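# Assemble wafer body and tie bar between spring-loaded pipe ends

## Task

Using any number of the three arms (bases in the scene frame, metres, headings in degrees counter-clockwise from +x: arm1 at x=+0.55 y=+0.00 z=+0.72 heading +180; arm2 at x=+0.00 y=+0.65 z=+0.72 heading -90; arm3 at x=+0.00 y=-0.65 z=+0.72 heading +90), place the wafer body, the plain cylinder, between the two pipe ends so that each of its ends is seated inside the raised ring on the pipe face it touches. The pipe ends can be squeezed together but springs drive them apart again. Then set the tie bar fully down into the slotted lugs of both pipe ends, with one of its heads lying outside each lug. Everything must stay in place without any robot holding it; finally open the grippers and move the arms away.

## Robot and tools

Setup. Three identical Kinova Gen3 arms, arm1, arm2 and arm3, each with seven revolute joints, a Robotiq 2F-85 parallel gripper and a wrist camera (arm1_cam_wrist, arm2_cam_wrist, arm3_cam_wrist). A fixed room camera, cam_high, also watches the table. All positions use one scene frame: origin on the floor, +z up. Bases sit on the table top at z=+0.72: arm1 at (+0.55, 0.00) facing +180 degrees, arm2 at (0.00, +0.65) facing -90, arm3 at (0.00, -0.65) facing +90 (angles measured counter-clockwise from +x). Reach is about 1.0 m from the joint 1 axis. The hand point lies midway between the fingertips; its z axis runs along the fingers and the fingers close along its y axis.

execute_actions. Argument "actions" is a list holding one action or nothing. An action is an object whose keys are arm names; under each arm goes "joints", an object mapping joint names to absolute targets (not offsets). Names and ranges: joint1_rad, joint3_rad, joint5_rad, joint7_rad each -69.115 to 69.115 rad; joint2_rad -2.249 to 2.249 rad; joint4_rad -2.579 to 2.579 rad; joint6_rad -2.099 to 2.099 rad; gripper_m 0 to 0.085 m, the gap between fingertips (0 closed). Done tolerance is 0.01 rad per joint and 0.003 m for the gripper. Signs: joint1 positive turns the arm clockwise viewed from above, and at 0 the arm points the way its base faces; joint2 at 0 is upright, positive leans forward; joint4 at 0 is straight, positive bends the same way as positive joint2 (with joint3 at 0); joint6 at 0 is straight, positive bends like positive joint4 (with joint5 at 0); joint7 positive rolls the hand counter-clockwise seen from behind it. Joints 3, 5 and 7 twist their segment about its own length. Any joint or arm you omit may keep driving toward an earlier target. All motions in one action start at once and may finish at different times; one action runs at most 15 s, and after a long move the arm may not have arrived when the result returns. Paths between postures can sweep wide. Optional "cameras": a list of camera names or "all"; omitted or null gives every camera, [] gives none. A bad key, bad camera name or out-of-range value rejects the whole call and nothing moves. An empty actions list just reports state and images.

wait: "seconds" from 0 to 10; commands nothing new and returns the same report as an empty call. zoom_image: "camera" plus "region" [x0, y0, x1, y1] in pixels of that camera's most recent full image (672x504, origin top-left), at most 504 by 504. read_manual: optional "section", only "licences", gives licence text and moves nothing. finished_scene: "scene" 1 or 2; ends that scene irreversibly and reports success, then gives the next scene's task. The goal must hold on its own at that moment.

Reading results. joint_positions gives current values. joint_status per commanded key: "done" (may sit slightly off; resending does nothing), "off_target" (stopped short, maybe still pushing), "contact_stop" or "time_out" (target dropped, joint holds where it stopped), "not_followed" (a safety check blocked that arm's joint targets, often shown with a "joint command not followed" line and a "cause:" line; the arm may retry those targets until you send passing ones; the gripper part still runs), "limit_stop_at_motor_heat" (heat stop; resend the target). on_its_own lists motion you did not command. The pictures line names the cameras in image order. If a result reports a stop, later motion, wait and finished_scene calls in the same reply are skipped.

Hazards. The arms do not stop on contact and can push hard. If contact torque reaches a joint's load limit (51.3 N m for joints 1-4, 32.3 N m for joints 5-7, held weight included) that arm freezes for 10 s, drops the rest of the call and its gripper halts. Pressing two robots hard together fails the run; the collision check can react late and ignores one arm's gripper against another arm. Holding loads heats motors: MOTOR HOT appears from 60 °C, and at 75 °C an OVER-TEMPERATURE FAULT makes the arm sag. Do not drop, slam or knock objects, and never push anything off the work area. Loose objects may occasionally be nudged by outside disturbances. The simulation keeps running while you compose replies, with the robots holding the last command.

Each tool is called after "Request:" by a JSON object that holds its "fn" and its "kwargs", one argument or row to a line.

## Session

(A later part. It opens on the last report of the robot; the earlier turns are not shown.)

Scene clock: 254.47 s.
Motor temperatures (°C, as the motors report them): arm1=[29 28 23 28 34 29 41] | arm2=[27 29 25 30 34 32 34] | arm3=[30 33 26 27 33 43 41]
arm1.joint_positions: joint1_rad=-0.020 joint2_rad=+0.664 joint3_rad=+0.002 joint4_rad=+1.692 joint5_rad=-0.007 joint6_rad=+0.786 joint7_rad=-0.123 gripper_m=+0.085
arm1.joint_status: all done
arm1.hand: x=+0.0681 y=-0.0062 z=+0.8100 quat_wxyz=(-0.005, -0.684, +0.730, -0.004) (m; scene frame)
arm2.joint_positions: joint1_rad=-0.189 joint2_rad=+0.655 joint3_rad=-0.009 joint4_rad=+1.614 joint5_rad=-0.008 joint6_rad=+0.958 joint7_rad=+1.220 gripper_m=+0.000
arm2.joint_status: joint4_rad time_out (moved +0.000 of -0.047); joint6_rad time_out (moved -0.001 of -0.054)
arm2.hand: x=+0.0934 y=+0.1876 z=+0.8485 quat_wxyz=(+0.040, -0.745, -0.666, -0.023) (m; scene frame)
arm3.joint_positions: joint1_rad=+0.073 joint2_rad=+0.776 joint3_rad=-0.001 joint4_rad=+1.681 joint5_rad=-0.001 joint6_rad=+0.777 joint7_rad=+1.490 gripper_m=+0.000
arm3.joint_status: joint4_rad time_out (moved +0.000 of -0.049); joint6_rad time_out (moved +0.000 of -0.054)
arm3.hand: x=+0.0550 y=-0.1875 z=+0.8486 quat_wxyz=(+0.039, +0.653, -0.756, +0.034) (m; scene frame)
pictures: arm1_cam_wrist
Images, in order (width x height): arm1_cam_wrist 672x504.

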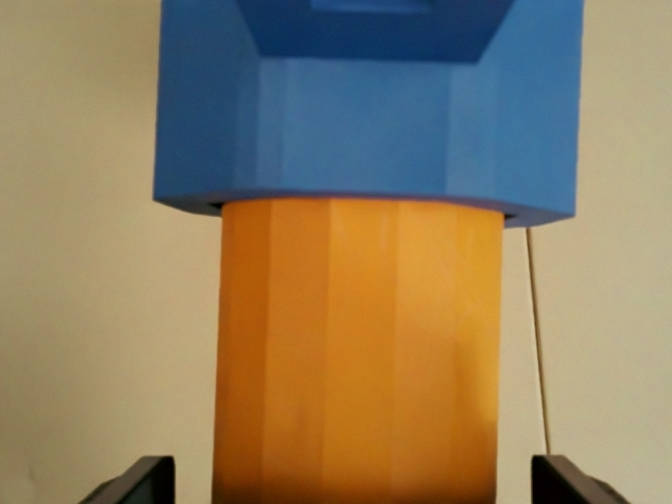

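Held. Now fetch the bar.

Request:
{"fn": "execute_actions", "kwargs": {
  "actions": [
    {"arm1":{"joints":{"joint2_rad":0.484,"joint4_rad":1.496,"joint6_rad":1.163}}}
  ],
  "cameras": []
}}

Request:
{"fn": "execute_actions", "kwargs": {
  "actions": [
    {"arm1":{"joints":{"joint1_rad":0,"joint7_rad":2.976,"joint2_rad":0.087,"joint4_rad":2.06,"joint6_rad":0.995,"gripper_m":0.04}}}
  ],
  "cameras": ["arm1_cam_wrist"]
}}

Request:
{"fn": "execute_actions", "kwargs": {
  "actions": [
    {"arm1":{"joints":{"joint2_rad":0.575,"joint4_rad":2.338,"joint6_rad":0.229}}}
  ],
  "cameras": ["arm1_cam_wrist"]
}}

Request:
{"fn": "execute_actions", "kwargs": {
  "actions": [
    {"arm1":{"joints":{"gripper_m":0.0}}}
  ],
  "cameras": []
}}

Request:
{"fn": "execute_actions", "kwargs": {
  "actions": [
    {"arm1":{"joints":{"joint2_rad":0.087,"joint4_rad":2.06,"joint6_rad":0.995}}}
  ],
  "cameras": []
}}

Request:
{"fn": "execute_actions", "kwargs": {
  "actions": [
    {"arm1":{"joints":{"joint1_rad":0.064,"joint7_rad":3.04,"joint2_rad":0.47,"joint4_rad":1.518,"joint6_rad":1.154}}}
  ],
  "cameras": ["arm1_cam_wrist","cam_high"]
}}

Request:
{"fn": "zoom_image", "kwargs": {
  "camera": "cam_high",
  "region": [230,210,430,330]
}}

Scene clock: 255.90 s.
Motor temperatures (°C, as the motors report them): arm1=[29 28 23 28 34 29 41] | arm2=[27 29 25 30 34 32 34] | arm3=[30 33 26 27 33 43 41]
arm1.joint_positions: joint1_rad=-0.020 joint2_rad=+0.484 joint3_rad=+0.002 joint4_rad=+1.496 joint5_rad=-0.007 joint6_rad=+1.163 joint7_rad=-0.123 gripper_m=+0.085
arm1.joint_status: all done
arm1.hand: x=+0.0662 y=-0.0058 z=+0.9482 quat_wxyz=(-0.005, -0.684, +0.729, -0.005) (m; scene frame)
arm2.joint_positions: joint1_rad=-0.189 joint2_rad=+0.655 joint3_rad=-0.009 joint4_rad=+1.614 joint5_rad=-0.008 joint6_rad=+0.958 joint7_rad=+1.220 gripper_m=+0.000
arm2.joint_status: not commanded
arm2.hand: x=+0.0934 y=+0.1876 z=+0.8485 quat_wxyz=(+0.040, -0.745, -0.666, -0.023) (m; scene frame)
arm3.joint_positions: joint1_rad=+0.073 joint2_rad=+0.776 joint3_rad=-0.001 joint4_rad=+1.681 joint5_rad=-0.001 joint6_rad=+0.777 joint7_rad=+1.490 gripper_m=+0.000
arm3.joint_status: not commanded
arm3.hand: x=+0.0550 y=-0.1875 z=+0.8486 quat_wxyz=(+0.039, +0.653, -0.756, +0.034) (m; scene frame)
pictures: none
No camera images: the call's "cameras" was empty. Leave "cameras" out to get every camera's image.

Scene clock: 259.03 s.
Motor temperatures (°C, as the motors report them): arm1=[29 28 23 28 34 29 41] | arm2=[27 29 25 30 34 32 34] | arm3=[30 33 26 27 33 43 41]
arm1.joint_positions: joint1_rad=+0.000 joint2_rad=+0.087 joint3_rad=+0.002 joint4_rad=+2.060 joint5_rad=-0.007 joint6_rad=+0.995 joint7_rad=+2.976 gripper_m=+0.040
arm1.joint_status: all done
arm1.hand: x=+0.2497 y=+0.0119 z=+0.9482 quat_wxyz=(-0.005, -0.750, -0.661, +0.005) (m; scene frame)
arm2.joint_positions: joint1_rad=-0.189 joint2_rad=+0.655 joint3_rad=-0.009 joint4_rad=+1.614 joint5_rad=-0.008 joint6_rad=+0.958 joint7_rad=+1.220 gripper_m=+0.000
arm2.joint_status: not commanded
arm2.hand: x=+0.0934 y=+0.1876 z=+0.8485 quat_wxyz=(+0.040, -0.745, -0.666, -0.023) (m; scene frame)
arm3.joint_positions: joint1_rad=+0.073 joint2_rad=+0.776 joint3_rad=-0.001 joint4_rad=+1.681 joint5_rad=-0.001 joint6_rad=+0.777 joint7_rad=+1.490 gripper_m=+0.000
arm3.joint_status: not commanded
arm3.hand: x=+0.0550 y=-0.1875 z=+0.8486 quat_wxyz=(+0.039, +0.653, -0.756, +0.034) (m; scene frame)
pictures: arm1_cam_wrist
Images, in order (width x height): arm1_cam_wrist 672x504.

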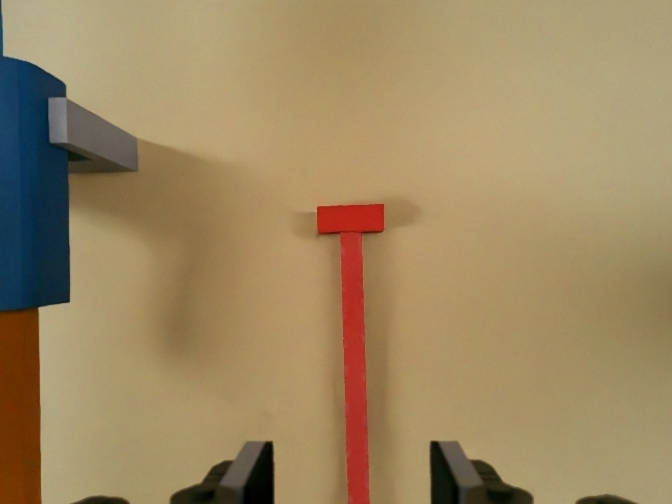

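Scene clock: 260.73 s.
Motor temperatures (°C, as the motors report them): arm1=[29 28 23 28 34 29 41] | arm2=[27 29 25 30 34 32 34] | arm3=[30 33 26 27 33 43 41]
arm1.joint_positions: joint1_rad=+0.000 joint2_rad=+0.575 joint3_rad=+0.002 joint4_rad=+2.338 joint5_rad=-0.007 joint6_rad=+0.229 joint7_rad=+2.976 gripper_m=+0.040
arm1.joint_status: all done
arm1.hand: x=+0.2493 y=+0.0119 z=+0.7473 quat_wxyz=(-0.003, -0.751, -0.660, +0.004) (m; scene frame)
arm2.joint_positions: joint1_rad=-0.189 joint2_rad=+0.655 joint3_rad=-0.009 joint4_rad=+1.614 joint5_rad=-0.008 joint6_rad=+0.958 joint7_rad=+1.220 gripper_m=+0.000
arm2.joint_status: not commanded
arm2.hand: x=+0.0934 y=+0.1876 z=+0.8485 quat_wxyz=(+0.040, -0.745, -0.666, -0.023) (m; scene frame)
arm3.joint_positions: joint1_rad=+0.073 joint2_rad=+0.776 joint3_rad=-0.001 joint4_rad=+1.681 joint5_rad=-0.001 joint6_rad=+0.777 joint7_rad=+1.490 gripper_m=+0.000
arm3.joint_status: not commanded
arm3.hand: x=+0.0550 y=-0.1875 z=+0.8486 quat_wxyz=(+0.039, +0.653, -0.756, +0.034) (m; scene frame)
pictures: arm1_cam_wrist
Images, in order (width x height): arm1_cam_wrist 672x504.

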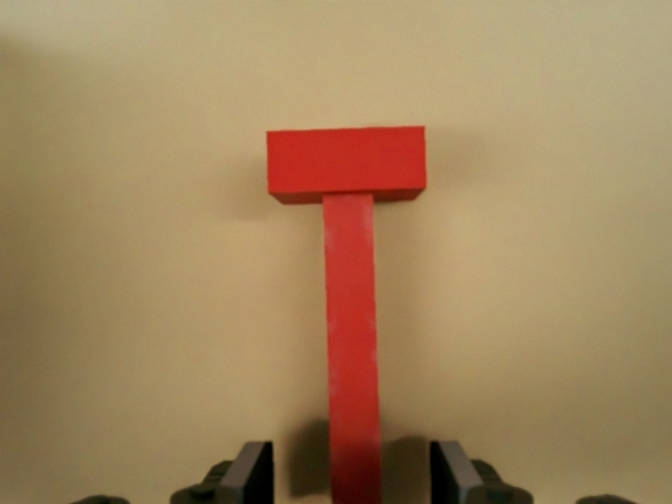

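Scene clock: 261.53 s.
Motor temperatures (°C, as the motors report them): arm1=[29 28 23 28 34 29 41] | arm2=[27 29 25 30 34 32 34] | arm3=[30 33 26 27 33 43 41]
arm1.joint_positions: joint1_rad=+0.000 joint2_rad=+0.574 joint3_rad=+0.002 joint4_rad=+2.338 joint5_rad=-0.007 joint6_rad=+0.229 joint7_rad=+2.976 gripper_m=+0.009
arm1.joint_status: gripper_m off_target (ended at +0.009, target +0.000)
arm1.hand: x=+0.2493 y=+0.0118 z=+0.7476 quat_wxyz=(-0.002, -0.751, -0.660, +0.004) (m; scene frame)
arm2.joint_positions: joint1_rad=-0.189 joint2_rad=+0.655 joint3_rad=-0.009 joint4_rad=+1.614 joint5_rad=-0.008 joint6_rad=+0.958 joint7_rad=+1.220 gripper_m=+0.000
arm2.joint_status: not commanded
arm2.hand: x=+0.0934 y=+0.1876 z=+0.8485 quat_wxyz=(+0.040, -0.745, -0.666, -0.023) (m; scene frame)
arm3.joint_positions: joint1_rad=+0.073 joint2_rad=+0.776 joint3_rad=-0.001 joint4_rad=+1.681 joint5_rad=-0.001 joint6_rad=+0.777 joint7_rad=+1.490 gripper_m=+0.000
arm3.joint_status: not commanded
arm3.hand: x=+0.0550 y=-0.1875 z=+0.8486 quat_wxyz=(+0.039, +0.653, -0.756, +0.034) (m; scene frame)
pictures: none
No camera images: the call's "cameras" was empty. Leave "cameras" out to get every camera's image.

Scene clock: 263.23 s.
Motor temperatures (°C, as the motors report them): arm1=[29 28 23 28 34 29 41] | arm2=[27 29 25 30 34 32 34] | arm3=[30 33 26 27 33 43 41]
arm1.joint_positions: joint1_rad=+0.000 joint2_rad=+0.088 joint3_rad=+0.002 joint4_rad=+2.061 joint5_rad=-0.007 joint6_rad=+0.995 joint7_rad=+2.976 gripper_m=+0.009
arm1.joint_status: all done
arm1.hand: x=+0.2501 y=+0.0120 z=+0.9478 quat_wxyz=(-0.005, -0.750, -0.661, +0.004) (m; scene frame)
arm2.joint_positions: joint1_rad=-0.189 joint2_rad=+0.655 joint3_rad=-0.009 joint4_rad=+1.614 joint5_rad=-0.008 joint6_rad=+0.958 joint7_rad=+1.220 gripper_m=+0.000
arm2.joint_status: not commanded
arm2.hand: x=+0.0934 y=+0.1876 z=+0.8485 quat_wxyz=(+0.040, -0.745, -0.666, -0.023) (m; scene frame)
arm3.joint_positions: joint1_rad=+0.073 joint2_rad=+0.776 joint3_rad=-0.001 joint4_rad=+1.681 joint5_rad=-0.001 joint6_rad=+0.777 joint7_rad=+1.490 gripper_m=+0.000
arm3.joint_status: not commanded
arm3.hand: x=+0.0550 y=-0.1875 z=+0.8486 quat_wxyz=(+0.039, +0.653, -0.756, +0.034) (m; scene frame)
pictures: none
No camera images: the call's "cameras" was empty. Leave "cameras" out to get every camera's image.

Scene clock: 265.00 s.
Motor temperatures (°C, as the motors report them): arm1=[29 28 23 28 34 29 41] | arm2=[27 29 25 30 34 32 34] | arm3=[30 33 26 27 33 43 41]
arm1.joint_positions: joint1_rad=+0.064 joint2_rad=+0.471 joint3_rad=+0.002 joint4_rad=+1.519 joint5_rad=-0.007 joint6_rad=+1.154 joint7_rad=+3.040 gripper_m=+0.009
arm1.joint_status: all done
arm1.hand: x=+0.0736 y=+0.0348 z=+0.9477 quat_wxyz=(-0.005, -0.750, -0.661, +0.005) (m; scene frame)
arm2.joint_positions: joint1_rad=-0.189 joint2_rad=+0.655 joint3_rad=-0.009 joint4_rad=+1.614 joint5_rad=-0.008 joint6_rad=+0.958 joint7_rad=+1.220 gripper_m=+0.000
arm2.joint_status: not commanded
arm2.hand: x=+0.0934 y=+0.1876 z=+0.8485 quat_wxyz=(+0.040, -0.745, -0.666, -0.023) (m; scene frame)
arm3.joint_positions: joint1_rad=+0.073 joint2_rad=+0.776 joint3_rad=-0.001 joint4_rad=+1.681 joint5_rad=-0.001 joint6_rad=+0.777 joint7_rad=+1.490 gripper_m=+0.000
arm3.joint_status: not commanded
arm3.hand: x=+0.0550 y=-0.1875 z=+0.8486 quat_wxyz=(+0.039, +0.653, -0.756, +0.034) (m; scene frame)
pictures: arm1_cam_wrist, cam_high
Images, in order (width x height): arm1_cam_wrist 672x504, cam_high 672x504.

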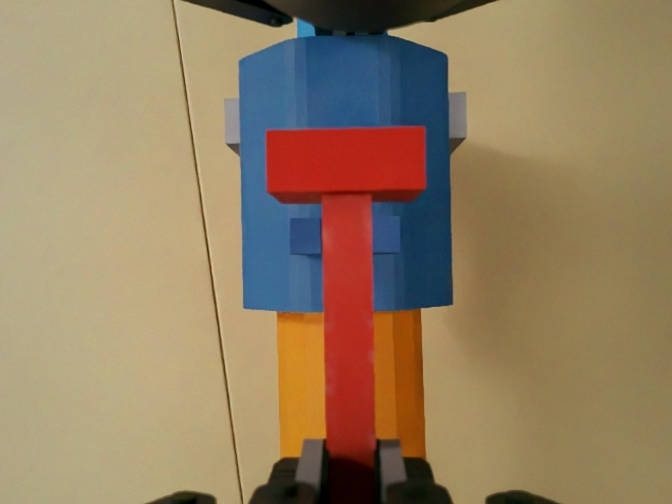

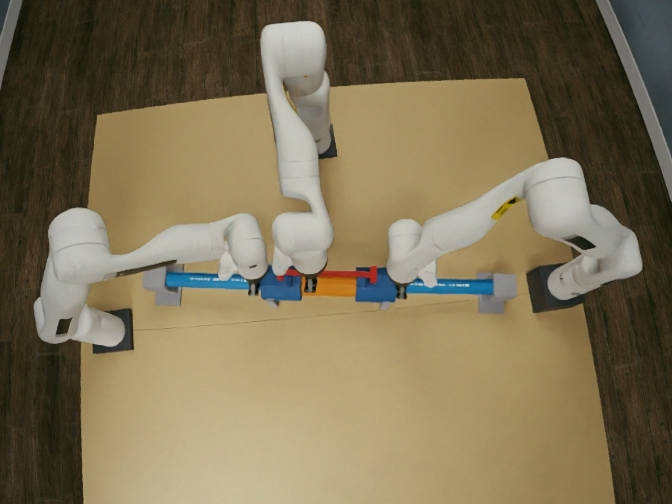

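Region (230, 210, 430, 330) of cam_high's 672x504 image, scaled by 2.520, with more detail than that image has; it fills the top 302 rows of this view, and the rest is white.

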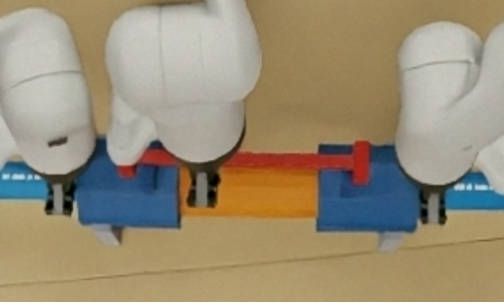

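Request:
{"fn": "execute_actions", "kwargs": {
  "actions": [
    {"arm1":{"joints":{"joint2_rad":0.511,"joint4_rad":1.583,"joint6_rad":1.048}}}
  ],
  "cameras": ["arm1_cam_wrist","cam_high"]
}}

Request:
{"fn": "zoom_image", "kwargs": {
  "camera": "cam_high",
  "region": [300,240,420,320]
}}

Scene clock: 265.90 s.
Motor temperatures (°C, as the motors report them): arm1=[29 28 23 28 34 29 41] | arm2=[27 29 25 30 34 32 34] | arm3=[30 33 26 27 33 43 41]
arm1.joint_positions: joint1_rad=+0.064 joint2_rad=+0.509 joint3_rad=+0.002 joint4_rad=+1.583 joint5_rad=-0.007 joint6_rad=+1.049 joint7_rad=+3.040 gripper_m=+0.009
arm1.joint_status: all done
arm1.hand: x=+0.0729 y=+0.0347 z=+0.9116 quat_wxyz=(-0.004, -0.750, -0.661, +0.006) (m; scene frame)
arm2.joint_positions: joint1_rad=-0.189 joint2_rad=+0.655 joint3_rad=-0.009 joint4_rad=+1.614 joint5_rad=-0.008 joint6_rad=+0.958 joint7_rad=+1.220 gripper_m=+0.000
arm2.joint_status: not commanded
arm2.hand: x=+0.0934 y=+0.1876 z=+0.8485 quat_wxyz=(+0.040, -0.745, -0.666, -0.023) (m; scene frame)
arm3.joint_positions: joint1_rad=+0.073 joint2_rad=+0.776 joint3_rad=-0.001 joint4_rad=+1.681 joint5_rad=-0.001 joint6_rad=+0.777 joint7_rad=+1.490 gripper_m=+0.000
arm3.joint_status: not commanded
arm3.hand: x=+0.0550 y=-0.1875 z=+0.8486 quat_wxyz=(+0.039, +0.653, -0.756, +0.034) (m; scene frame)
pictures: arm1_cam_wrist, cam_high
Images, in order (width x height): arm1_cam_wrist 672x504, cam_high 672x504.

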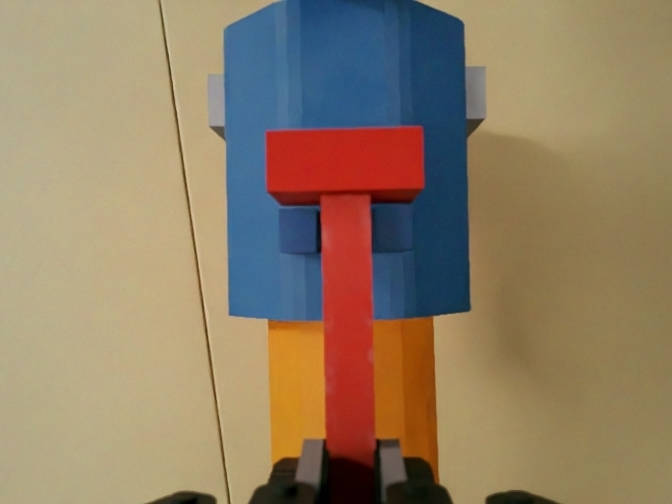

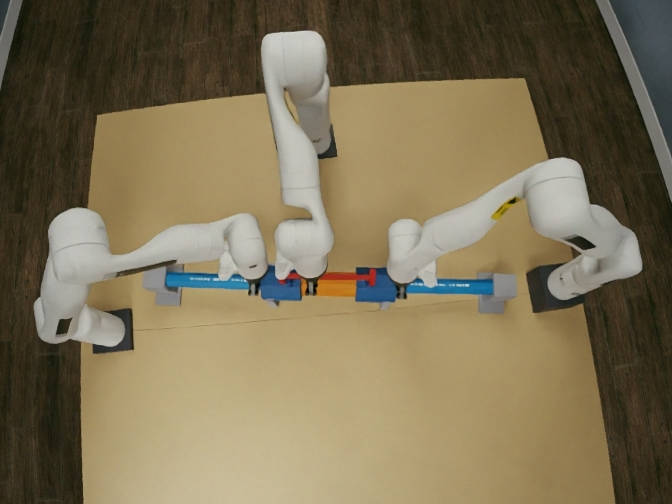

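Region (300, 240, 420, 320) of cam_high's 672x504 image, scaled by 4.200, with more detail than that image has.

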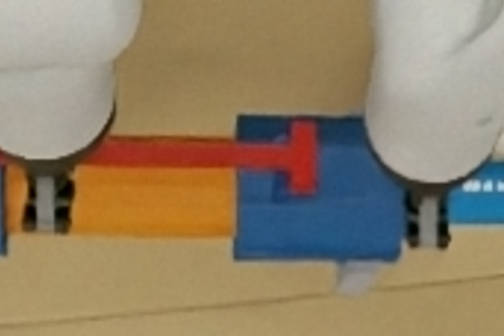

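Request:
{"fn": "execute_actions", "kwargs": {
  "actions": [
    {"arm1":{"joints":{"joint1_rad":0.060,"joint7_rad":3.036,"joint2_rad":0.543,"joint4_rad":1.6216,"joint6_rad":0.977}},"arm2":{"joints":{"joint4_rad":1.567,"joint6_rad":0.905}},"arm3":{"joints":{"joint4_rad":1.632,"joint6_rad":0.722}}}
  ],
  "cameras": ["arm1_cam_wrist","cam_high"]
}}

Request:
{"fn": "zoom_image", "kwargs": {
  "camera": "cam_high",
  "region": [300,240,420,320]
}}

Scene clock: 268.07 s.
Motor temperatures (°C, as the motors report them): arm1=[29 28 23 28 34 29 41] | arm2=[27 29 25 30 34 32 34] | arm3=[30 33 26 27 33 43 41]
arm1.joint_positions: joint1_rad=+0.065 joint2_rad=+0.522 joint3_rad=+0.003 joint4_rad=+1.612 joint5_rad=-0.005 joint6_rad=+0.994 joint7_rad=+3.038 gripper_m=+0.009
arm1.joint_status: joint2_rad time_out (moved +0.013 of +0.034); joint6_rad time_out (moved -0.055 of -0.072); the others done
arm1.hand: x=+0.0714 y=+0.0361 z=+0.8976 quat_wxyz=(+0.001, -0.752, -0.660, +0.009) (m; scene frame)
arm2.joint_positions: joint1_rad=-0.188 joint2_rad=+0.654 joint3_rad=-0.008 joint4_rad=+1.615 joint5_rad=-0.007 joint6_rad=+0.965 joint7_rad=+1.220 gripper_m=+0.000
arm2.joint_status: joint4_rad time_out (moved +0.001 of -0.047); joint6_rad time_out (moved +0.007 of -0.053)
arm2.hand: x=+0.0917 y=+0.1896 z=+0.8492 quat_wxyz=(+0.043, -0.745, -0.665, -0.024) (m; scene frame)
arm3.joint_positions: joint1_rad=+0.073 joint2_rad=+0.777 joint3_rad=-0.001 joint4_rad=+1.676 joint5_rad=+0.000 joint6_rad=+0.769 joint7_rad=+1.490 gripper_m=+0.000
arm3.joint_status: joint4_rad time_out (moved -0.006 of -0.049); joint6_rad time_out (moved -0.008 of -0.055)
arm3.hand: x=+0.0558 y=-0.1822 z=+0.8488 quat_wxyz=(+0.035, +0.653, -0.756, +0.030) (m; scene frame)
pictures: arm1_cam_wrist, cam_high
joint command not followed: on one or more control steps a check withheld the commanded joint targets of the arm1 arm, and it was not sent them on those steps.
cause: the commanded joint targets would bring a part of the robot too close to another arm; next, command targets that bring no part of the robot closer to that arm.
joint command not followed: on one or more control steps a check withheld the commanded joint targets of the arm2 arm, and it was not sent them on those steps.
cause: the commanded joint targets would bring a part of the robot too close to another arm; next, command targets that bring no part of the robot closer to that arm.
Images, in order (width x height): arm1_cam_wrist 672x504, cam_high 672x504.

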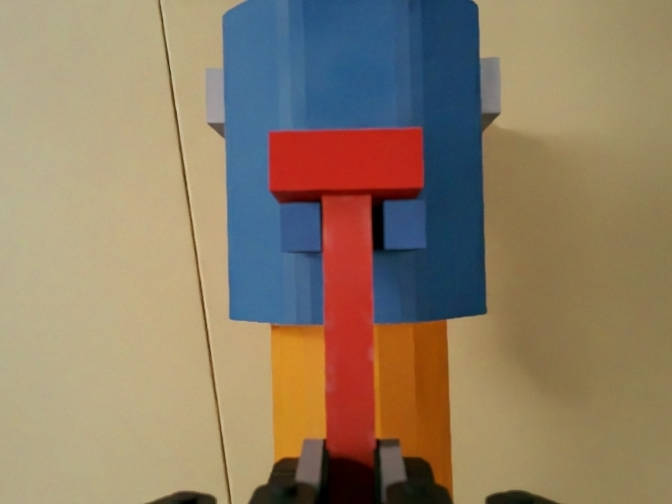

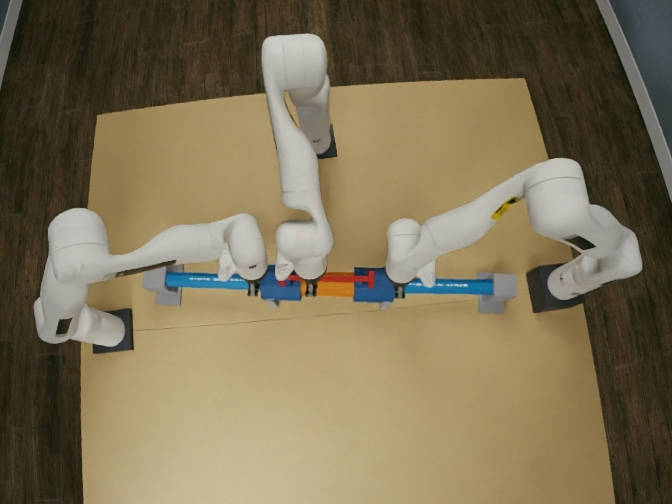

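Region (300, 240, 420, 320) of cam_high's 672x504 image, scaled by 4.200, with more detail than that image has.

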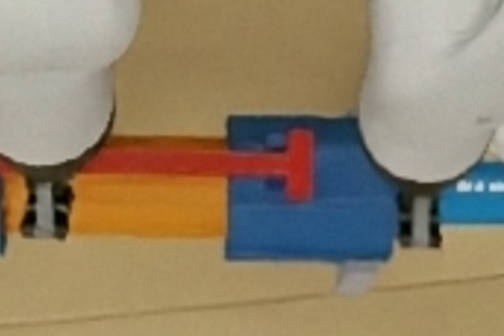

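Request:
{"fn": "execute_actions", "kwargs": {
  "actions": [
    {"arm1":{"joints":{"joint1_rad":0.067,"joint7_rad":3.043,"joint2_rad":0.554,"joint4_rad":1.641,"joint6_rad":0.947}},"arm3":{"joints":{"joint4_rad":1.632,"joint6_rad":0.722}}}
  ],
  "cameras": ["arm1_cam_wrist","cam_high"]
}}

Request:
{"fn": "zoom_image", "kwargs": {
  "camera": "cam_high",
  "region": [300,240,420,320]
}}

Scene clock: 270.27 s.
Motor temperatures (°C, as the motors report them): arm1=[29 28 23 28 34 29 41] | arm2=[27 29 25 30 34 32 34] | arm3=[30 33 26 28 33 43 41]
arm1.joint_positions: joint1_rad=+0.068 joint2_rad=+0.510 joint3_rad=+0.002 joint4_rad=+1.633 joint5_rad=-0.007 joint6_rad=+0.964 joint7_rad=+3.043 gripper_m=+0.009
arm1.joint_status: joint2_rad time_out (moved -0.011 of +0.032); joint6_rad time_out (moved -0.030 of -0.047); the others done
arm1.hand: x=+0.0707 y=+0.0370 z=+0.8975 quat_wxyz=(+0.008, -0.751, -0.660, +0.017) (m; scene frame)
arm2.joint_positions: joint1_rad=-0.188 joint2_rad=+0.654 joint3_rad=-0.008 joint4_rad=+1.615 joint5_rad=-0.007 joint6_rad=+0.965 joint7_rad=+1.220 gripper_m=+0.000
arm2.joint_status: not commanded
arm2.hand: x=+0.0915 y=+0.1900 z=+0.8492 quat_wxyz=(+0.043, -0.745, -0.665, -0.024) (m; scene frame)
arm3.joint_positions: joint1_rad=+0.073 joint2_rad=+0.777 joint3_rad=+0.000 joint4_rad=+1.675 joint5_rad=+0.000 joint6_rad=+0.768 joint7_rad=+1.490 gripper_m=+0.000
arm3.joint_status: joint4_rad time_out (moved -0.001 of -0.044); joint6_rad time_out (moved +0.000 of -0.047)
arm3.hand: x=+0.0561 y=-0.1817 z=+0.8490 quat_wxyz=(+0.034, +0.653, -0.756, +0.029) (m; scene frame)
pictures: arm1_cam_wrist, cam_high
Images, in order (width x height): arm1_cam_wrist 672x504, cam_high 672x504.

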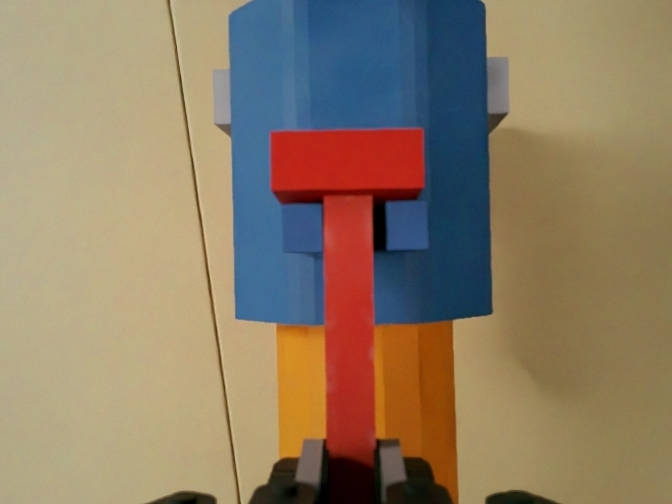

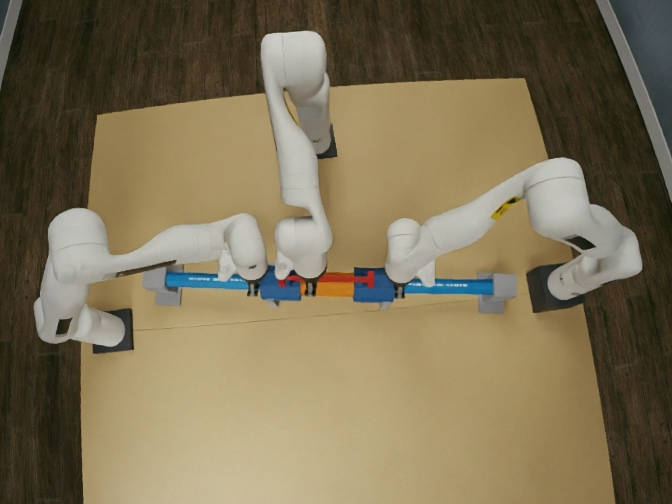

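Region (300, 240, 420, 320) of cam_high's 672x504 image, scaled by 4.200, with more detail than that image has.

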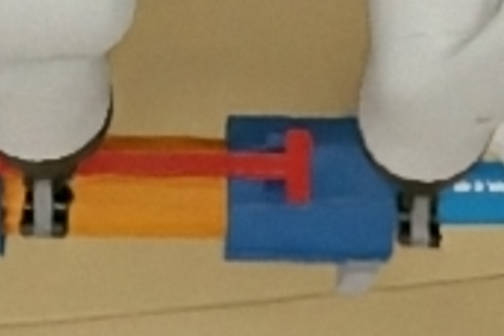

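Request:
{"fn": "execute_actions", "kwargs": {
  "actions": [
    {"arm1":{"joints":{"joint2_rad":0.517,"joint4_rad":1.613,"joint6_rad":1.012}}}
  ],
  "cameras": ["arm1_cam_wrist"]
}}

Request:
{"fn": "execute_actions", "kwargs": {
  "actions": [
    {"arm1":{"joints":{"joint2_rad":0.549,"joint4_rad":1.652,"joint6_rad":0.941}},"arm3":{"joints":{"joint4_rad":1.632,"joint6_rad":0.722}}}
  ],
  "cameras": ["arm1_cam_wrist","cam_high"]
}}

Request:
{"fn": "zoom_image", "kwargs": {
  "camera": "cam_high",
  "region": [300,240,420,320]
}}

Scene clock: 271.00 s.
Motor temperatures (°C, as the motors report them): arm1=[29 28 23 28 34 29 41] | arm2=[27 29 25 30 34 32 34] | arm3=[30 33 26 28 33 43 41]
arm1.joint_positions: joint1_rad=+0.068 joint2_rad=+0.518 joint3_rad=+0.002 joint4_rad=+1.612 joint5_rad=-0.007 joint6_rad=+1.010 joint7_rad=+3.043 gripper_m=+0.009
arm1.joint_status: all done
arm1.hand: x=+0.0756 y=+0.0364 z=+0.8994 quat_wxyz=(-0.003, -0.751, -0.661, +0.006) (m; scene frame)
arm2.joint_positions: joint1_rad=-0.189 joint2_rad=+0.654 joint3_rad=-0.008 joint4_rad=+1.615 joint5_rad=-0.007 joint6_rad=+0.965 joint7_rad=+1.220 gripper_m=+0.000
arm2.joint_status: not commanded
arm2.hand: x=+0.0920 y=+0.1900 z=+0.8492 quat_wxyz=(+0.043, -0.745, -0.665, -0.024) (m; scene frame)
arm3.joint_positions: joint1_rad=+0.074 joint2_rad=+0.777 joint3_rad=+0.000 joint4_rad=+1.675 joint5_rad=+0.000 joint6_rad=+0.768 joint7_rad=+1.490 gripper_m=+0.000
arm3.joint_status: not commanded
arm3.hand: x=+0.0565 y=-0.1818 z=+0.8490 quat_wxyz=(+0.034, +0.653, -0.756, +0.030) (m; scene frame)
pictures: arm1_cam_wrist
Images, in order (width x height): arm1_cam_wrist 672x504.

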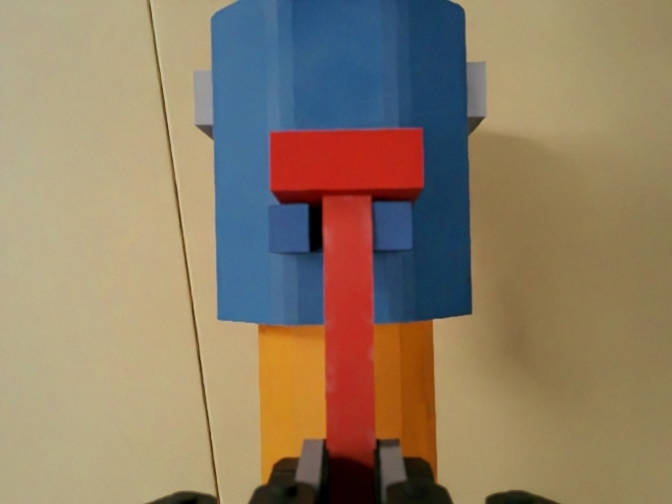

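Scene clock: 273.10 s.
Motor temperatures (°C, as the motors report them): arm1=[29 28 23 28 34 29 41] | arm2=[27 29 25 30 34 32 34] | arm3=[30 33 26 28 33 43 41]
arm1.joint_positions: joint1_rad=+0.067 joint2_rad=+0.512 joint3_rad=+0.001 joint4_rad=+1.643 joint5_rad=-0.006 joint6_rad=+0.953 joint7_rad=+3.043 gripper_m=+0.009
arm1.joint_status: joint2_rad time_out (moved -0.006 of +0.031); joint6_rad time_out (moved -0.057 of -0.069); the others done
arm1.hand: x=+0.0723 y=+0.0363 z=+0.8940 quat_wxyz=(+0.007, -0.750, -0.661, +0.017) (m; scene frame)
arm2.joint_positions: joint1_rad=-0.188 joint2_rad=+0.654 joint3_rad=-0.008 joint4_rad=+1.615 joint5_rad=-0.007 joint6_rad=+0.966 joint7_rad=+1.220 gripper_m=+0.000
arm2.joint_status: not commanded
arm2.hand: x=+0.0914 y=+0.1902 z=+0.8490 quat_wxyz=(+0.043, -0.745, -0.665, -0.024) (m; scene frame)
arm3.joint_positions: joint1_rad=+0.074 joint2_rad=+0.777 joint3_rad=+0.000 joint4_rad=+1.675 joint5_rad=+0.000 joint6_rad=+0.769 joint7_rad=+1.490 gripper_m=+0.000
arm3.joint_status: joint4_rad time_out (moved +0.000 of -0.043); joint6_rad time_out (moved +0.000 of -0.046)
arm3.hand: x=+0.0564 y=-0.1819 z=+0.8489 quat_wxyz=(+0.034, +0.653, -0.756, +0.030) (m; scene frame)
pictures: arm1_cam_wrist, cam_high
Images, in order (width x height): arm1_cam_wrist 672x504, cam_high 672x504.

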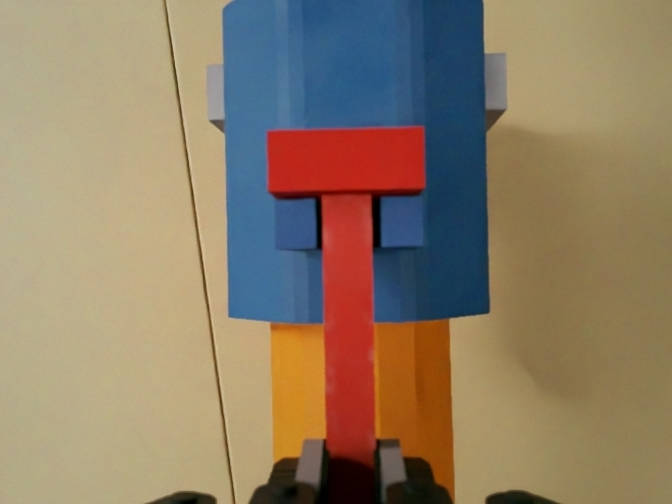

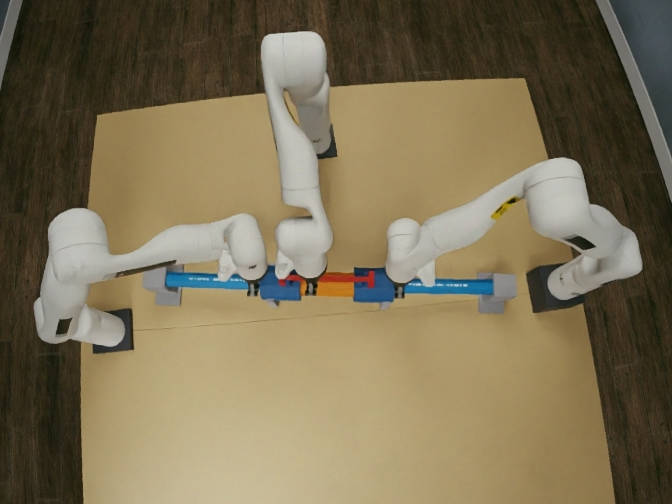

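Region (300, 240, 420, 320) of cam_high's 672x504 image, scaled by 4.200, with more detail than that image has.

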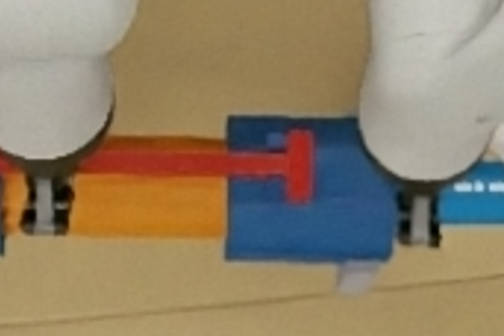

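Request:
{"fn": "execute_actions", "kwargs": {
  "actions": [
    {"arm1":{"joints":{"joint2_rad":0.524,"joint4_rad":1.619,"joint6_rad":0.998,"joint7_rad":3.063}}}
  ],
  "cameras": ["arm1_cam_wrist"]
}}

Request:
{"fn": "execute_actions", "kwargs": {
  "actions": [
    {"arm1":{"joints":{"joint2_rad":0.549,"joint4_rad":1.652,"joint6_rad":0.941}},"arm3":{"joints":{"joint4_rad":1.632,"joint6_rad":0.722}}}
  ],
  "cameras": ["arm1_cam_wrist","cam_high"]
}}

Request:
{"fn": "zoom_image", "kwargs": {
  "camera": "cam_high",
  "region": [300,240,420,320]
}}

Scene clock: 273.87 s.
Motor temperatures (°C, as the motors report them): arm1=[29 28 23 28 34 29 41] | arm2=[27 29 25 30 34 32 34] | arm3=[30 33 26 28 33 43 41]
arm1.joint_positions: joint1_rad=+0.068 joint2_rad=+0.525 joint3_rad=+0.002 joint4_rad=+1.617 joint5_rad=-0.007 joint6_rad=+0.995 joint7_rad=+3.062 gripper_m=+0.009
arm1.joint_status: all done
arm1.hand: x=+0.0743 y=+0.0360 z=+0.8949 quat_wxyz=(-0.002, -0.744, -0.668, +0.007) (m; scene frame)
arm2.joint_positions: joint1_rad=-0.188 joint2_rad=+0.654 joint3_rad=-0.008 joint4_rad=+1.615 joint5_rad=-0.007 joint6_rad=+0.966 joint7_rad=+1.220 gripper_m=+0.000
arm2.joint_status: not commanded
arm2.hand: x=+0.0918 y=+0.1902 z=+0.8491 quat_wxyz=(+0.043, -0.745, -0.665, -0.024) (m; scene frame)
arm3.joint_positions: joint1_rad=+0.074 joint2_rad=+0.777 joint3_rad=+0.001 joint4_rad=+1.675 joint5_rad=+0.000 joint6_rad=+0.769 joint7_rad=+1.490 gripper_m=+0.000
arm3.joint_status: not commanded
arm3.hand: x=+0.0572 y=-0.1820 z=+0.8490 quat_wxyz=(+0.034, +0.652, -0.757, +0.030) (m; scene frame)
pictures: arm1_cam_wrist
Images, in order (width x height): arm1_cam_wrist 672x504.

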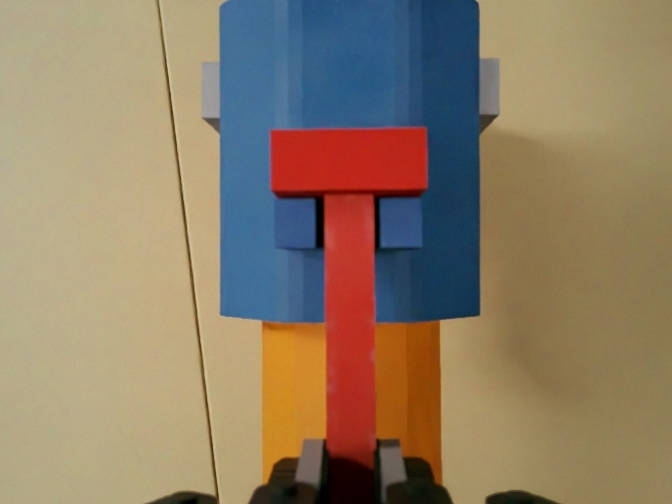

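Scene clock: 275.97 s.
Motor temperatures (°C, as the motors report them): arm1=[29 28 23 28 34 29 41] | arm2=[27 29 25 30 34 32 34] | arm3=[30 33 26 28 33 43 41]
arm1.joint_positions: joint1_rad=+0.068 joint2_rad=+0.512 joint3_rad=+0.002 joint4_rad=+1.643 joint5_rad=-0.007 joint6_rad=+0.953 joint7_rad=+3.063 gripper_m=+0.009
arm1.joint_status: joint2_rad time_out (moved -0.012 of +0.024); joint6_rad time_out (moved -0.042 of -0.054); the others done
arm1.hand: x=+0.0724 y=+0.0364 z=+0.8941 quat_wxyz=(+0.008, -0.744, -0.668, +0.017) (m; scene frame)
arm2.joint_positions: joint1_rad=-0.188 joint2_rad=+0.654 joint3_rad=-0.008 joint4_rad=+1.616 joint5_rad=-0.007 joint6_rad=+0.966 joint7_rad=+1.220 gripper_m=+0.000
arm2.joint_status: not commanded
arm2.hand: x=+0.0915 y=+0.1904 z=+0.8490 quat_wxyz=(+0.043, -0.745, -0.665, -0.024) (m; scene frame)
arm3.joint_positions: joint1_rad=+0.074 joint2_rad=+0.777 joint3_rad=+0.000 joint4_rad=+1.675 joint5_rad=+0.000 joint6_rad=+0.768 joint7_rad=+1.490 gripper_m=+0.000
arm3.joint_status: joint4_rad time_out (moved +0.000 of -0.043); joint6_rad time_out (moved +0.000 of -0.047)
arm3.hand: x=+0.0565 y=-0.1817 z=+0.8490 quat_wxyz=(+0.034, +0.653, -0.756, +0.029) (m; scene frame)
pictures: arm1_cam_wrist, cam_high
Images, in order (width x height): arm1_cam_wrist 672x504, cam_high 672x504.

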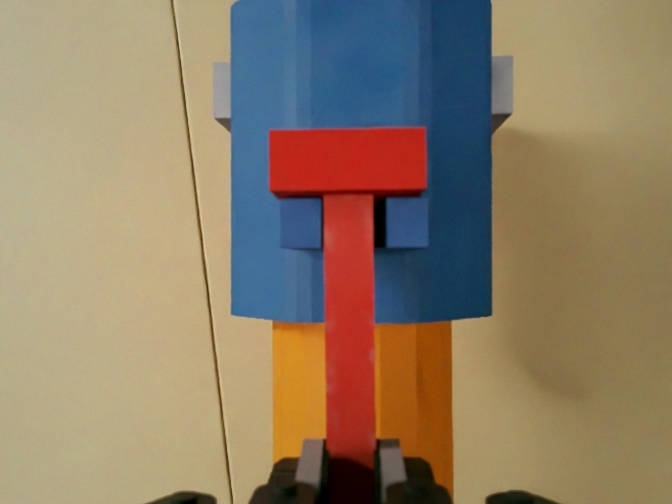

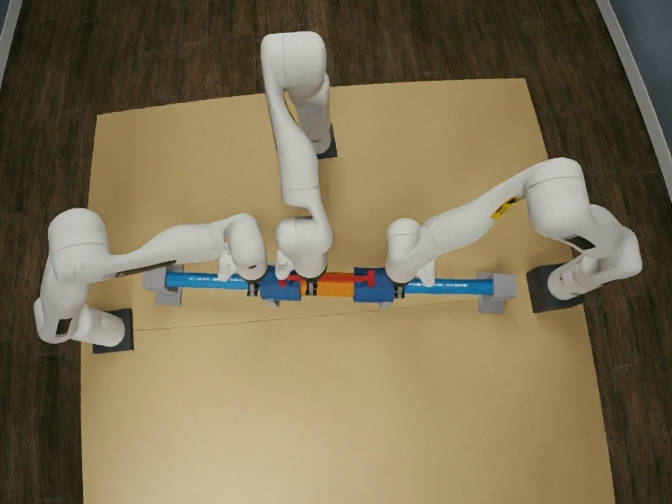

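Region (300, 240, 420, 320) of cam_high's 672x504 image, scaled by 4.200, with more detail than that image has.

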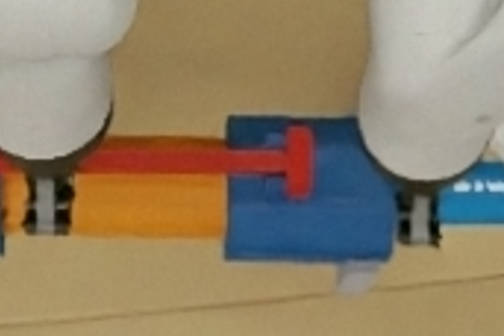

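Request:
{"fn": "execute_actions", "kwargs": {
  "actions": [
    {"arm1":{"joints":{"joint2_rad":0.524,"joint4_rad":1.619,"joint6_rad":0.998,"gripper_m":0.04}}}
  ],
  "cameras": []
}}

Request:
{"fn": "execute_actions", "kwargs": {
  "actions": [
    {"arm1":{"joints":{"joint2_rad":0.40,"joint4_rad":1.40,"joint6_rad":1.34,"joint1_rad":-0.005}}}
  ],
  "cameras": []
}}

Request:
{"fn": "execute_actions", "kwargs": {
  "actions": [
    {"arm1":{"joints":{"joint7_rad":-0.24,"joint1_rad":-0.075}},"arm2":{"joints":{"joint4_rad":1.567,"joint6_rad":0.905}},"arm3":{"joints":{"joint4_rad":1.632,"joint6_rad":0.722}}}
  ],
  "cameras": ["arm1_cam_wrist","cam_high"]
}}

Scene clock: 277.00 s.
Motor temperatures (°C, as the motors report them): arm1=[29 28 23 28 34 29 41] | arm2=[27 29 25 30 34 32 34] | arm3=[30 33 26 28 33 43 41]
arm1.joint_positions: joint1_rad=+0.068 joint2_rad=+0.524 joint3_rad=+0.002 joint4_rad=+1.619 joint5_rad=-0.007 joint6_rad=+0.998 joint7_rad=+3.063 gripper_m=+0.040
arm1.joint_status: all done
arm1.hand: x=+0.0761 y=+0.0362 z=+0.8946 quat_wxyz=(-0.004, -0.744, -0.668, +0.005) (m; scene frame)
arm2.joint_positions: joint1_rad=-0.188 joint2_rad=+0.654 joint3_rad=-0.008 joint4_rad=+1.616 joint5_rad=-0.007 joint6_rad=+0.966 joint7_rad=+1.220 gripper_m=+0.000
arm2.joint_status: not commanded
arm2.hand: x=+0.0916 y=+0.1907 z=+0.8490 quat_wxyz=(+0.044, -0.745, -0.665, -0.025) (m; scene frame)
arm3.joint_positions: joint1_rad=+0.074 joint2_rad=+0.777 joint3_rad=+0.000 joint4_rad=+1.675 joint5_rad=+0.000 joint6_rad=+0.769 joint7_rad=+1.490 gripper_m=+0.000
arm3.joint_status: not commanded
arm3.hand: x=+0.0564 y=-0.1822 z=+0.8490 quat_wxyz=(+0.034, +0.653, -0.756, +0.030) (m; scene frame)
pictures: none
No camera images: the call's "cameras" was empty. Leave "cameras" out to get every camera's image.

Scene clock: 278.23 s.
Motor temperatures (°C, as the motors report them): arm1=[29 28 23 28 34 29 41] | arm2=[27 29 25 30 34 32 34] | arm3=[30 33 26 28 33 43 41]
arm1.joint_positions: joint1_rad=-0.005 joint2_rad=+0.400 joint3_rad=+0.002 joint4_rad=+1.400 joint5_rad=-0.007 joint6_rad=+1.340 joint7_rad=+3.063 gripper_m=+0.040
arm1.joint_status: all done
arm1.hand: x=+0.0796 y=+0.0025 z=+1.0169 quat_wxyz=(-0.004, -0.718, -0.696, +0.006) (m; scene frame)
arm2.joint_positions: joint1_rad=-0.188 joint2_rad=+0.654 joint3_rad=-0.008 joint4_rad=+1.616 joint5_rad=-0.007 joint6_rad=+0.966 joint7_rad=+1.220 gripper_m=+0.000
arm2.joint_status: not commanded
arm2.hand: x=+0.0916 y=+0.1907 z=+0.8490 quat_wxyz=(+0.044, -0.745, -0.665, -0.025) (m; scene frame)
arm3.joint_positions: joint1_rad=+0.074 joint2_rad=+0.777 joint3_rad=+0.000 joint4_rad=+1.675 joint5_rad=+0.000 joint6_rad=+0.769 joint7_rad=+1.490 gripper_m=+0.000
arm3.joint_status: not commanded
arm3.hand: x=+0.0564 y=-0.1822 z=+0.8490 quat_wxyz=(+0.034, +0.653, -0.756, +0.030) (m; scene frame)
pictures: none
No camera images: the call's "cameras" was empty. Leave "cameras" out to get every camera's image.

Scene clock: 281.47 s.
Motor temperatures (°C, as the motors report them): arm1=[29 28 23 28 34 29 41] | arm2=[27 29 25 30 34 32 34] | arm3=[30 33 26 28 33 43 41]
arm1.joint_positions: joint1_rad=-0.075 joint2_rad=+0.400 joint3_rad=+0.002 joint4_rad=+1.400 joint5_rad=-0.007 joint6_rad=+1.340 joint7_rad=-0.240 gripper_m=+0.040
arm1.joint_status: all done
arm1.hand: x=+0.0807 y=-0.0305 z=+1.0172 quat_wxyz=(-0.006, -0.662, +0.749, -0.004) (m; scene frame)
arm2.joint_positions: joint1_rad=-0.188 joint2_rad=+0.654 joint3_rad=-0.008 joint4_rad=+1.616 joint5_rad=-0.007 joint6_rad=+0.953 joint7_rad=+1.220 gripper_m=+0.000
arm2.joint_status: joint4_rad time_out (moved +0.000 of -0.049); joint6_rad time_out (moved -0.014 of -0.061)
arm2.hand: x=+0.0922 y=+0.1865 z=+0.8484 quat_wxyz=(+0.038, -0.746, -0.665, -0.021) (m; scene frame)
arm3.joint_positions: joint1_rad=+0.074 joint2_rad=+0.776 joint3_rad=+0.000 joint4_rad=+1.679 joint5_rad=+0.000 joint6_rad=+0.774 joint7_rad=+1.490 gripper_m=+0.000
arm3.joint_status: joint4_rad time_out (moved +0.004 of -0.043); joint6_rad time_out (moved +0.005 of -0.047)
arm3.hand: x=+0.0560 y=-0.1857 z=+0.8485 quat_wxyz=(+0.037, +0.653, -0.756, +0.033) (m; scene frame)
pictures: arm1_cam_wrist, cam_high
Images, in order (width x height): arm1_cam_wrist 672x504, cam_high 672x504.

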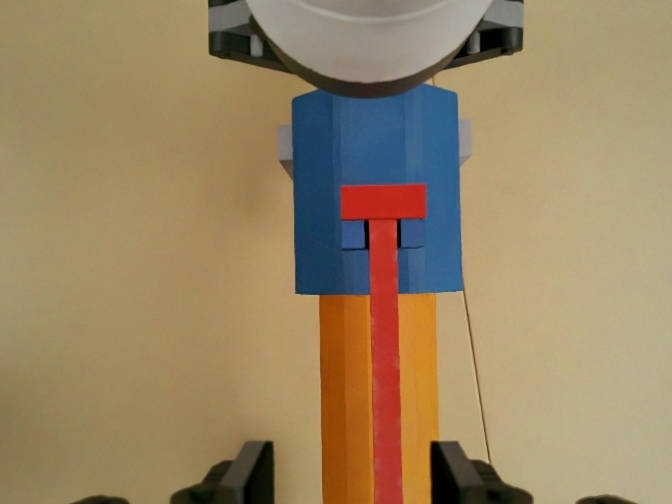

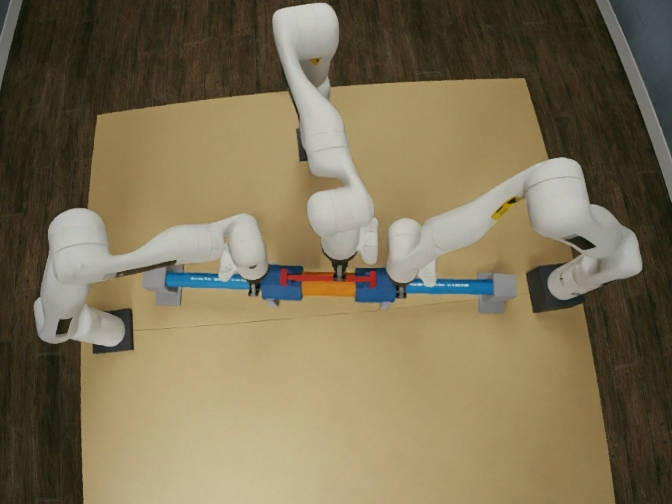

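Request:
{"fn": "execute_actions", "kwargs": {
  "actions": [
    {"arm1":{"joints":{"joint1_rad":0,"joint2_rad":0.087,"joint4_rad":2.06,"joint6_rad":0.995}},"arm2":{"joints":{"joint1_rad":-0.25,"joint2_rad":0.473,"joint4_rad":1.944,"joint6_rad":0.725,"joint7_rad":1.155}},"arm3":{"joints":{"joint1_rad":0.06,"joint2_rad":0.595,"joint4_rad":2.1056,"joint6_rad":0.441}}}
  ],
  "cameras": ["cam_high"]
}}

Request:
{"fn": "zoom_image", "kwargs": {
  "camera": "cam_high",
  "region": [230,230,430,330]
}}

Scene clock: 283.50 s.
Motor temperatures (°C, as the motors report them): arm1=[29 28 23 28 34 29 41] | arm2=[27 29 25 30 34 32 34] | arm3=[30 33 26 28 33 43 41]
arm1.joint_positions: joint1_rad=+0.000 joint2_rad=+0.087 joint3_rad=+0.002 joint4_rad=+2.060 joint5_rad=-0.007 joint6_rad=+0.995 joint7_rad=-0.240 gripper_m=+0.040
arm1.joint_status: all done
arm1.hand: x=+0.2497 y=+0.0119 z=+0.9482 quat_wxyz=(-0.005, -0.633, +0.774, -0.005) (m; scene frame)
arm2.joint_positions: joint1_rad=-0.250 joint2_rad=+0.473 joint3_rad=-0.007 joint4_rad=+1.944 joint5_rad=-0.007 joint6_rad=+0.725 joint7_rad=+1.155 gripper_m=+0.000
arm2.joint_status: all done
arm2.hand: x=+0.0988 y=+0.2612 z=+0.8552 quat_wxyz=(+0.003, -0.747, -0.665, -0.001) (m; scene frame)
arm3.joint_positions: joint1_rad=+0.060 joint2_rad=+0.595 joint3_rad=+0.000 joint4_rad=+2.106 joint5_rad=+0.000 joint6_rad=+0.441 joint7_rad=+1.490 gripper_m=+0.000
arm3.joint_status: all done
arm3.hand: x=+0.0447 y=-0.2814 z=+0.8557 quat_wxyz=(+0.007, +0.658, -0.753, +0.002) (m; scene frame)
pictures: cam_high
Images, in order (width x height): cam_high 672x504.

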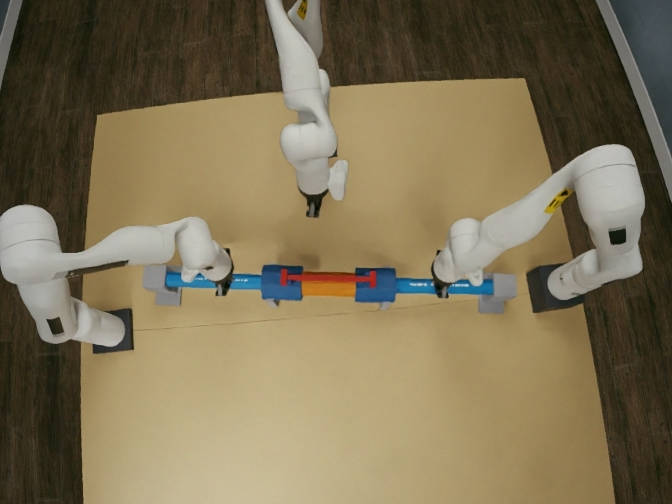

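Region (230, 230, 430, 330) of cam_high's 672x504 image, scaled by 2.520, with more detail than that image has.

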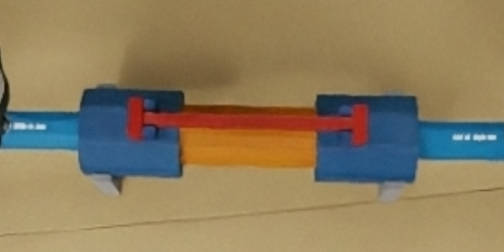

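Request:
{"fn": "finished_scene", "kwargs": {
  "scene": 1
}}

The scene is finished: the task was done.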